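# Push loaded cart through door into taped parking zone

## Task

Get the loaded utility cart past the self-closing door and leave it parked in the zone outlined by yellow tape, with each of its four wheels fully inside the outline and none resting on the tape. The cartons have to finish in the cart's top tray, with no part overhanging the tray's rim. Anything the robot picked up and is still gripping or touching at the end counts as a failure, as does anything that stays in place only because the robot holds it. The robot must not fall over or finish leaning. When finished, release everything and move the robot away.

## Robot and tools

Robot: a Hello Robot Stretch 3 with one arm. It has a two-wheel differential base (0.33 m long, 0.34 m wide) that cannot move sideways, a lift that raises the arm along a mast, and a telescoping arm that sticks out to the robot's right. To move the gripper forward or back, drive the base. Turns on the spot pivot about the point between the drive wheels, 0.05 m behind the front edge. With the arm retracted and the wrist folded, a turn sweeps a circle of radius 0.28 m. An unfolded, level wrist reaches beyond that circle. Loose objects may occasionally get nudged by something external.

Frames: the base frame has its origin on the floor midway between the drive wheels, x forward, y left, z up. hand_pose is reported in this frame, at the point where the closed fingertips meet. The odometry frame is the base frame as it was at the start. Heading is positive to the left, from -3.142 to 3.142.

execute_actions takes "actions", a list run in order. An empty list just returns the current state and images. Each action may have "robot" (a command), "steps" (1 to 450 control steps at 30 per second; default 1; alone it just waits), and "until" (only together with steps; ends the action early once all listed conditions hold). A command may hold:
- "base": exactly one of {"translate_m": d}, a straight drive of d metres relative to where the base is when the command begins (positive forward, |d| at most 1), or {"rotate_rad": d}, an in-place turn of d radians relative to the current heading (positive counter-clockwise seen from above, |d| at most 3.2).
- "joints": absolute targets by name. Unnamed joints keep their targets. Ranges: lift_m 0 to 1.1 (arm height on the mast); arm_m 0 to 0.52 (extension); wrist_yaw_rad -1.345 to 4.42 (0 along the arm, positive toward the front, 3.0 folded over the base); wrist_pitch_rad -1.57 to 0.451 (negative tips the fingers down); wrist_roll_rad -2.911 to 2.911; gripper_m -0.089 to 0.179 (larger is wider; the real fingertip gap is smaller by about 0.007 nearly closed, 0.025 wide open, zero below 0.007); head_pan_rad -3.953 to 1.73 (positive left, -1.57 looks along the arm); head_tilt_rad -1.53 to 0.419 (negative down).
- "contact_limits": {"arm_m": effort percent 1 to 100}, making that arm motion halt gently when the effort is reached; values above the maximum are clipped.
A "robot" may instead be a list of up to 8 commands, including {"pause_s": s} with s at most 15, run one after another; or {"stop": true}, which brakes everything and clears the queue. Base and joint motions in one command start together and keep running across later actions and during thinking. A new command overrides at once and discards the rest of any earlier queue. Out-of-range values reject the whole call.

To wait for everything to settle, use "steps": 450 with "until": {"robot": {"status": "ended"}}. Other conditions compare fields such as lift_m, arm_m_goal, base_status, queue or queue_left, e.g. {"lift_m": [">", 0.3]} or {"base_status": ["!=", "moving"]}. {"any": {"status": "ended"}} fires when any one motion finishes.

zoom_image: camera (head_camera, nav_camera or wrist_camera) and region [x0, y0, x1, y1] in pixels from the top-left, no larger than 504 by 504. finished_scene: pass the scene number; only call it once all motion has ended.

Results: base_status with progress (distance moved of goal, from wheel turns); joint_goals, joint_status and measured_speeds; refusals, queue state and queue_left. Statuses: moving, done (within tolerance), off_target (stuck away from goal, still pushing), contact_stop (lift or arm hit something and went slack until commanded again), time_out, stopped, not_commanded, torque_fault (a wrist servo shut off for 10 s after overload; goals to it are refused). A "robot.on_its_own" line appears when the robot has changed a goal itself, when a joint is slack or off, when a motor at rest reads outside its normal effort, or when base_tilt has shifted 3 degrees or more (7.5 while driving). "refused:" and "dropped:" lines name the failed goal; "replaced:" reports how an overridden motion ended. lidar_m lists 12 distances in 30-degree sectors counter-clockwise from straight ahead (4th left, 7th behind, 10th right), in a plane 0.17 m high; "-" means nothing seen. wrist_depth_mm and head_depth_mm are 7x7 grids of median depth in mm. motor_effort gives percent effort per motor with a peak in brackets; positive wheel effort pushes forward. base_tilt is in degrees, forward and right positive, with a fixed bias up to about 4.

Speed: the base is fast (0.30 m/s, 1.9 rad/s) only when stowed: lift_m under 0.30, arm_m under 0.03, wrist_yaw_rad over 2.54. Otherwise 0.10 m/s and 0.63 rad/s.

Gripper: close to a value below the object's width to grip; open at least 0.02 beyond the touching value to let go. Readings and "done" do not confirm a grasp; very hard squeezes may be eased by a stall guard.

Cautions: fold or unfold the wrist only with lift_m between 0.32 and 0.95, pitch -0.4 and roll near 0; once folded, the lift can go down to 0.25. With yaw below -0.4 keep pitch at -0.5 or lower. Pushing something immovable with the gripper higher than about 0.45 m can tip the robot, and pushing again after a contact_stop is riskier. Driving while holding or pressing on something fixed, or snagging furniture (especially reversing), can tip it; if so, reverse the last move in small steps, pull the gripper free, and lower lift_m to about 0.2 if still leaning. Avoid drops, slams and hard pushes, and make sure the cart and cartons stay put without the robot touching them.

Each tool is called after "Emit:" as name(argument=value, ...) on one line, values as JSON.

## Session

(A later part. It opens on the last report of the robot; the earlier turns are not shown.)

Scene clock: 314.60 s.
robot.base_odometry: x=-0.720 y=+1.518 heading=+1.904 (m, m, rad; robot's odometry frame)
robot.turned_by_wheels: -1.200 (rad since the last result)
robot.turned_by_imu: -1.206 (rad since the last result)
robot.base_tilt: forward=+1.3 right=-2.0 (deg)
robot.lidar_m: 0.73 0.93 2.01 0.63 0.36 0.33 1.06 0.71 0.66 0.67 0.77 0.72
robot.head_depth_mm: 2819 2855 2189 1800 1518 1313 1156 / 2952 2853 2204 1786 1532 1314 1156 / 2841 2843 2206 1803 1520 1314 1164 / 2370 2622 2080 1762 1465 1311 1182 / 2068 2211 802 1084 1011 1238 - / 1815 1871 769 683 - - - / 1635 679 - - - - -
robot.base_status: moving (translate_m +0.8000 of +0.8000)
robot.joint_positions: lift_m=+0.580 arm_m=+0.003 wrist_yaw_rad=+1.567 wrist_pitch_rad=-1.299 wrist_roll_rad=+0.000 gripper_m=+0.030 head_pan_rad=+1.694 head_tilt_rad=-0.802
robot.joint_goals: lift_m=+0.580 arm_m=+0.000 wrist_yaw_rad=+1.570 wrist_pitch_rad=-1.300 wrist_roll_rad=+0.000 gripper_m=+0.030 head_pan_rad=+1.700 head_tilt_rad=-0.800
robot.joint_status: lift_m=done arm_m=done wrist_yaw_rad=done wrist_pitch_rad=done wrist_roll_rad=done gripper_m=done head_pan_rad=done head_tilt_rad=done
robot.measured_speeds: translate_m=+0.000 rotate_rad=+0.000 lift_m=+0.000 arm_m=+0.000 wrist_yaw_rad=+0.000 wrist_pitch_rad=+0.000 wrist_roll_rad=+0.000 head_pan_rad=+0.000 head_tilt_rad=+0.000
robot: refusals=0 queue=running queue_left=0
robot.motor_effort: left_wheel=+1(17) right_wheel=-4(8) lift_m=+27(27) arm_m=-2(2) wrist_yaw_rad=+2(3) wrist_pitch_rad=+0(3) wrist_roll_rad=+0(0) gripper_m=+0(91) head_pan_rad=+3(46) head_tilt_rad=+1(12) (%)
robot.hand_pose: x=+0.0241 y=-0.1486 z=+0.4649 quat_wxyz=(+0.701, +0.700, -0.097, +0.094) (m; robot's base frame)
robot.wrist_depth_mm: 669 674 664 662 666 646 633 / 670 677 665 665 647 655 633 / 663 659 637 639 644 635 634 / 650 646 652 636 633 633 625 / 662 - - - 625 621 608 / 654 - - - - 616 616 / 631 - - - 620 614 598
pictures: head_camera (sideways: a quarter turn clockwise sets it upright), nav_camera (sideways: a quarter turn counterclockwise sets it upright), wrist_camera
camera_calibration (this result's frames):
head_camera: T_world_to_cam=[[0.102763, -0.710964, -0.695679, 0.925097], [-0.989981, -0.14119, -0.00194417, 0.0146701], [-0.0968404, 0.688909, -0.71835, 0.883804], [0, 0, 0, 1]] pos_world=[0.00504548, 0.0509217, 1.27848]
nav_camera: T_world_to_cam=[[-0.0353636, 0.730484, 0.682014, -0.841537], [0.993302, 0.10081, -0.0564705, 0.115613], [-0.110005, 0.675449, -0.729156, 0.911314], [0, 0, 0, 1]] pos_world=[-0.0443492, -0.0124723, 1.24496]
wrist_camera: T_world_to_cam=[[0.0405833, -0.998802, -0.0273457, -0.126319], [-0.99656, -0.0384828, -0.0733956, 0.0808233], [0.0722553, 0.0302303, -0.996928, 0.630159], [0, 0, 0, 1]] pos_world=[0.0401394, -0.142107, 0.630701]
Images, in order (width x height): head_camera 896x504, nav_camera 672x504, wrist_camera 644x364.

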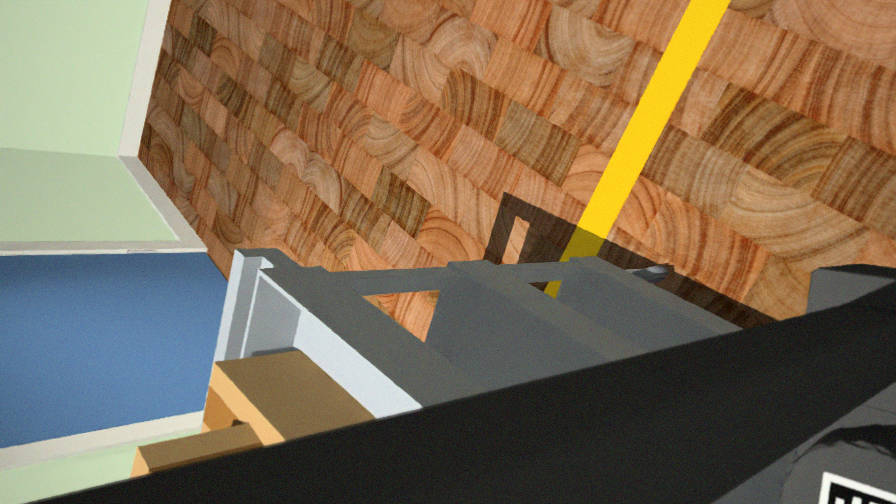

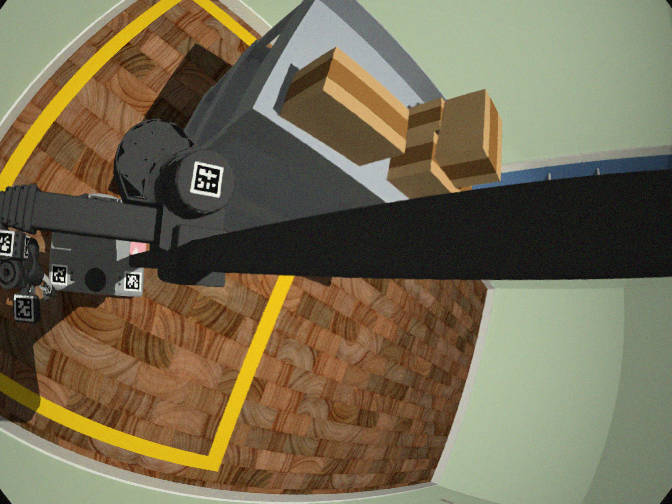

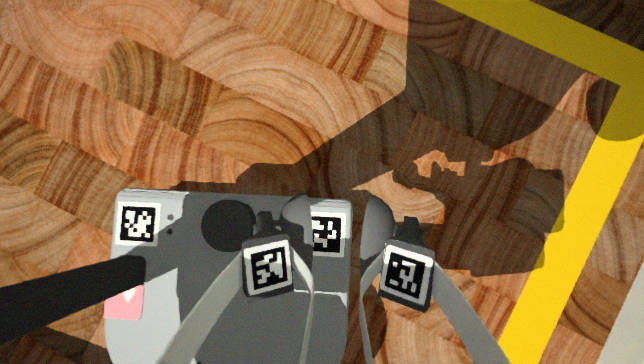

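Emit:
execute_actions(actions=[{"robot":[{"base":{"translate_m":0.15}},{"base":{"rotate_rad":1.3},"joints":{"head_pan_rad":1.0,"head_tilt_rad":-0.85}}],"steps":450,"until":{"robot":{"status":"ended"}}}])

Scene clock: 324.47 s.
robot.base_odometry: x=-0.769 y=+1.660 heading=-3.079 (m, m, rad; robot's odometry frame)
robot.turned_by_wheels: +1.300 (rad since the last result)
robot.turned_by_imu: +1.303 (rad since the last result)
robot.base_tilt: forward=+1.3 right=-0.8 (deg)
robot.lidar_m: 3.03 0.66 0.48 0.46 0.91 0.73 0.72 0.73 0.59 0.58 0.63 0.97
robot.head_depth_mm: 1744 861 867 1638 1483 1288 1138 / 1596 786 815 1093 1338 1286 1140 / 694 734 760 1091 1260 1293 1145 / 760 799 741 1047 1004 1226 1151 / 1453 968 669 680 957 1192 1153 / 1393 945 641 641 940 1192 1149 / 1335 925 643 653 1399 1298 1151
robot.base_status: done (rotate_rad +1.2998 of +1.3000)
robot.joint_positions: lift_m=+0.580 arm_m=+0.003 wrist_yaw_rad=+1.567 wrist_pitch_rad=-1.299 wrist_roll_rad=+0.000 gripper_m=+0.030 head_pan_rad=+1.007 head_tilt_rad=-0.840
robot.joint_goals: lift_m=+0.580 arm_m=+0.000 wrist_yaw_rad=+1.570 wrist_pitch_rad=-1.300 wrist_roll_rad=+0.000 gripper_m=+0.030 head_pan_rad=+1.000 head_tilt_rad=-0.850
robot.joint_status: lift_m=done arm_m=done wrist_yaw_rad=done wrist_pitch_rad=done wrist_roll_rad=done gripper_m=done head_pan_rad=done head_tilt_rad=done
robot.measured_speeds: translate_m=+0.000 rotate_rad=+0.000 lift_m=+0.000 arm_m=+0.000 wrist_yaw_rad=+0.000 wrist_pitch_rad=+0.000 wrist_roll_rad=+0.000 head_pan_rad=+0.000 head_tilt_rad=+0.000
robot: refusals=0 queue=done queue_left=0
robot.motor_effort: left_wheel=-2(4) right_wheel=+4(8) lift_m=+27(27) arm_m=-2(2) wrist_yaw_rad=+2(3) wrist_pitch_rad=+0(1) wrist_roll_rad=+0(0) gripper_m=+0(0) head_pan_rad=-4(42) head_tilt_rad=-4(10) (%)
robot.hand_pose: x=+0.0241 y=-0.1486 z=+0.4649 quat_wxyz=(+0.701, +0.700, -0.097, +0.094) (m; robot's base frame)
robot.wrist_depth_mm: 673 676 669 650 663 649 637 / 673 671 643 652 638 657 649 / 664 663 647 641 631 645 603 / 655 656 650 651 634 615 580 / 649 - - - 635 617 571 / 659 - - - - 620 545 / 654 - - - 625 607 530
pictures: head_camera (sideways: a quarter turn clockwise sets it upright), nav_camera (sideways: a quarter turn counterclockwise sets it upright), wrist_camera
camera_calibration (this result's frames):
head_camera: T_world_to_cam=[[-0.384813, -0.63673, -0.668202, 0.892266], [-0.855269, 0.518182, -0.00123291, 0.0129223], [0.347036, 0.571018, -0.743979, 0.914427], [0, 0, 0, 1]] pos_world=[0.0370686, 0.0392819, 1.27654]
nav_camera: T_world_to_cam=[[0.449039, 0.608671, 0.654129, -0.808155], [0.831089, -0.553352, -0.0556194, 0.115492], [0.328109, 0.568614, -0.754336, 0.941387], [0, 0, 0, 1]] pos_world=[-0.0419685, 0.0205217, 1.24518]
wrist_camera: T_world_to_cam=[[0.0405835, -0.998802, -0.0273456, -0.126325], [-0.99656, -0.038483, -0.0733948, 0.0808224], [0.0722545, 0.0302301, -0.996928, 0.630159], [0, 0, 0, 1]] pos_world=[0.0401393, -0.142114, 0.630701]
Images, in order (width x height): head_camera 896x504, nav_camera 672x504, wrist_camera 644x364.

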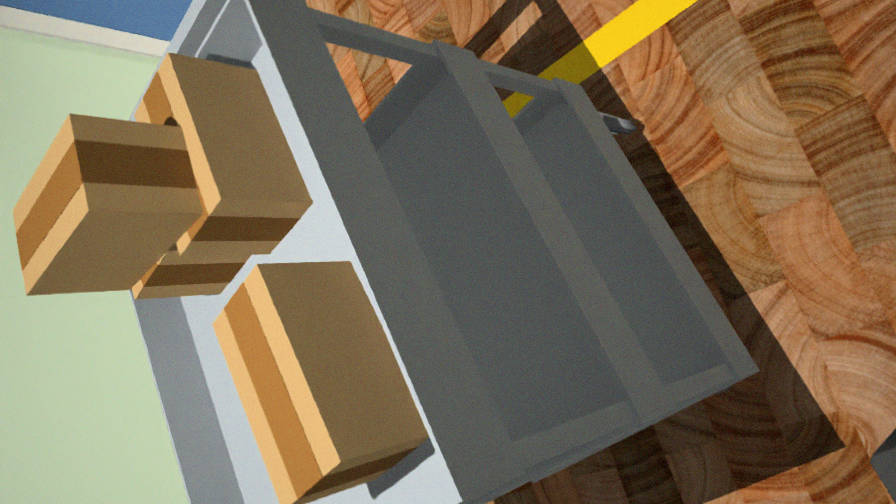

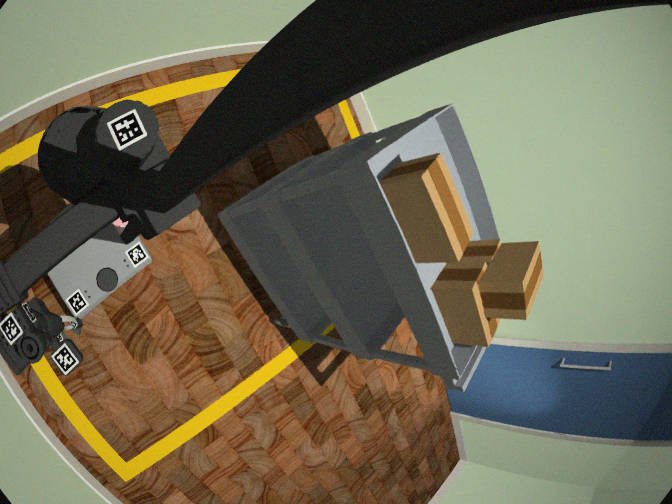

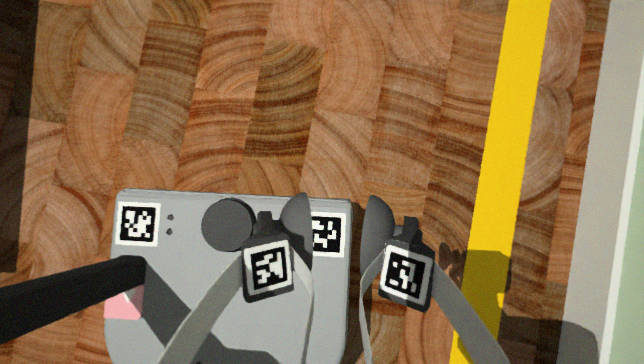

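Emit:
execute_actions(actions=[{"robot":{"base":{"translate_m":0.75},"joints":{"head_pan_rad":1.6,"head_tilt_rad":-0.8}},"steps":450,"until":{"robot":{"status":"ended"}}}])

Scene clock: 337.73 s.
robot.base_odometry: x=-1.518 y=+1.613 heading=-3.079 (m, m, rad; robot's odometry frame)
robot.turned_by_wheels: +0.000 (rad since the last result)
robot.turned_by_imu: -0.001 (rad since the last result)
robot.base_tilt: forward=+1.1 right=-0.6 (deg)
robot.lidar_m: 2.31 1.81 1.45 0.48 0.48 0.65 1.45 0.86 0.69 0.68 0.74 1.14
robot.head_depth_mm: 1229 1396 1607 1760 1505 1310 1154 / 1249 1415 1645 1795 1515 1315 1158 / 1273 1453 1685 1802 1526 1312 1160 / 1293 1446 1633 1715 1489 1321 1166 / 1309 1425 810 679 922 1148 1201 / 1314 761 673 651 965 1167 - / 1310 620 659 653 - - -
robot.base_status: done (translate_m +0.7500 of +0.7500)
robot.joint_positions: lift_m=+0.580 arm_m=+0.003 wrist_yaw_rad=+1.567 wrist_pitch_rad=-1.299 wrist_roll_rad=+0.000 gripper_m=+0.030 head_pan_rad=+1.593 head_tilt_rad=-0.804
robot.joint_goals: lift_m=+0.580 arm_m=+0.000 wrist_yaw_rad=+1.570 wrist_pitch_rad=-1.300 wrist_roll_rad=+0.000 gripper_m=+0.030 head_pan_rad=+1.600 head_tilt_rad=-0.800
robot.joint_status: lift_m=done arm_m=done wrist_yaw_rad=done wrist_pitch_rad=done wrist_roll_rad=done gripper_m=done head_pan_rad=done head_tilt_rad=done
robot.measured_speeds: translate_m=+0.000 rotate_rad=+0.000 lift_m=+0.000 arm_m=+0.000 wrist_yaw_rad=+0.000 wrist_pitch_rad=+0.000 wrist_roll_rad=+0.000 head_pan_rad=+0.000 head_tilt_rad=+0.000
robot: refusals=0 queue=done queue_left=0
robot.motor_effort: left_wheel=-2(2) right_wheel=+4(8) lift_m=+27(27) arm_m=-3(2) wrist_yaw_rad=+2(1) wrist_pitch_rad=+0(0) wrist_roll_rad=+0(0) gripper_m=+0(0) head_pan_rad=+4(41) head_tilt_rad=+1(7) (%)
robot.hand_pose: x=+0.0241 y=-0.1486 z=+0.4649 quat_wxyz=(+0.701, +0.700, -0.097, +0.094) (m; robot's base frame)
robot.wrist_depth_mm: 685 680 650 642 661 652 637 / 660 662 658 662 653 636 630 / 664 654 655 645 653 643 615 / 646 654 644 647 624 632 618 / 637 - - - 628 617 621 / 660 - - - - 616 611 / 647 - - - 623 614 611
pictures: head_camera (sideways: a quarter turn clockwise sets it upright), nav_camera (sideways: a quarter turn counterclockwise sets it upright), wrist_camera
camera_calibration (this result's frames):
head_camera: T_world_to_cam=[[0.0308776, -0.719017, -0.694306, 0.923746], [-0.999155, -0.0410653, -0.00190806, 0.0146791], [-0.02714, 0.693778, -0.719678, 0.885106], [0, 0, 0, 1]] pos_world=[0.0101654, 0.0507254, 1.27838]
nav_camera: T_world_to_cam=[[0.0381417, 0.731644, 0.680619, -0.840167], [0.998407, 0.000445369, -0.0564292, 0.115528], [-0.0415892, 0.681687, -0.730461, 0.912595], [0, 0, 0, 1]] pos_world=[-0.0453442, -0.00745189, 1.24497]
wrist_camera: T_world_to_cam=[[0.0405833, -0.998802, -0.0273456, -0.126325], [-0.99656, -0.0384828, -0.0733948, 0.0808224], [0.0722545, 0.0302302, -0.996928, 0.630159], [0, 0, 0, 1]] pos_world=[0.0401393, -0.142114, 0.630701]
Images, in order (width x height): head_camera 896x504, nav_camera 672x504, wrist_camera 644x364.

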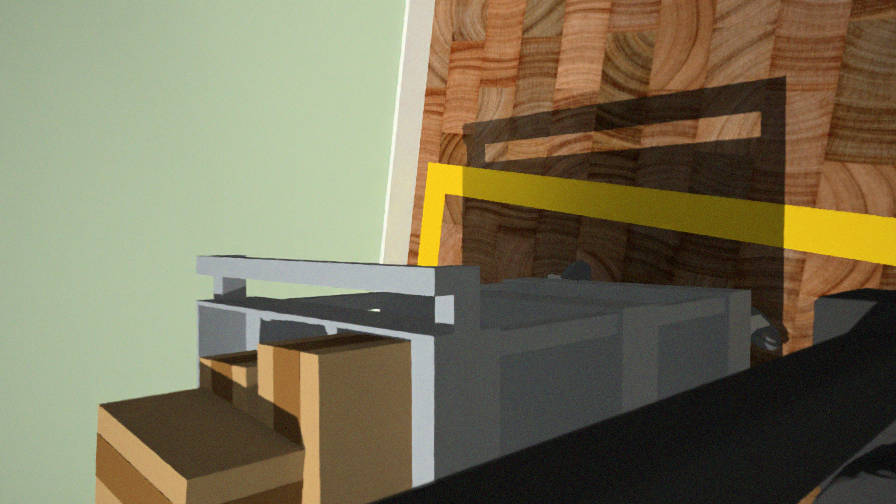

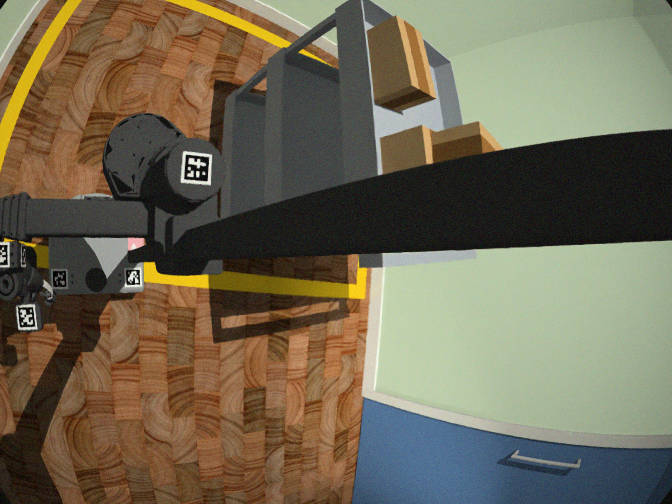

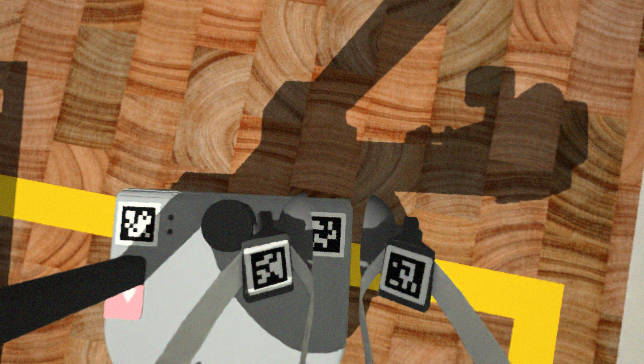

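Both front wheels are inside the tape.

Emit:
finished_scene(scene=2)

The scene is finished: the task was done.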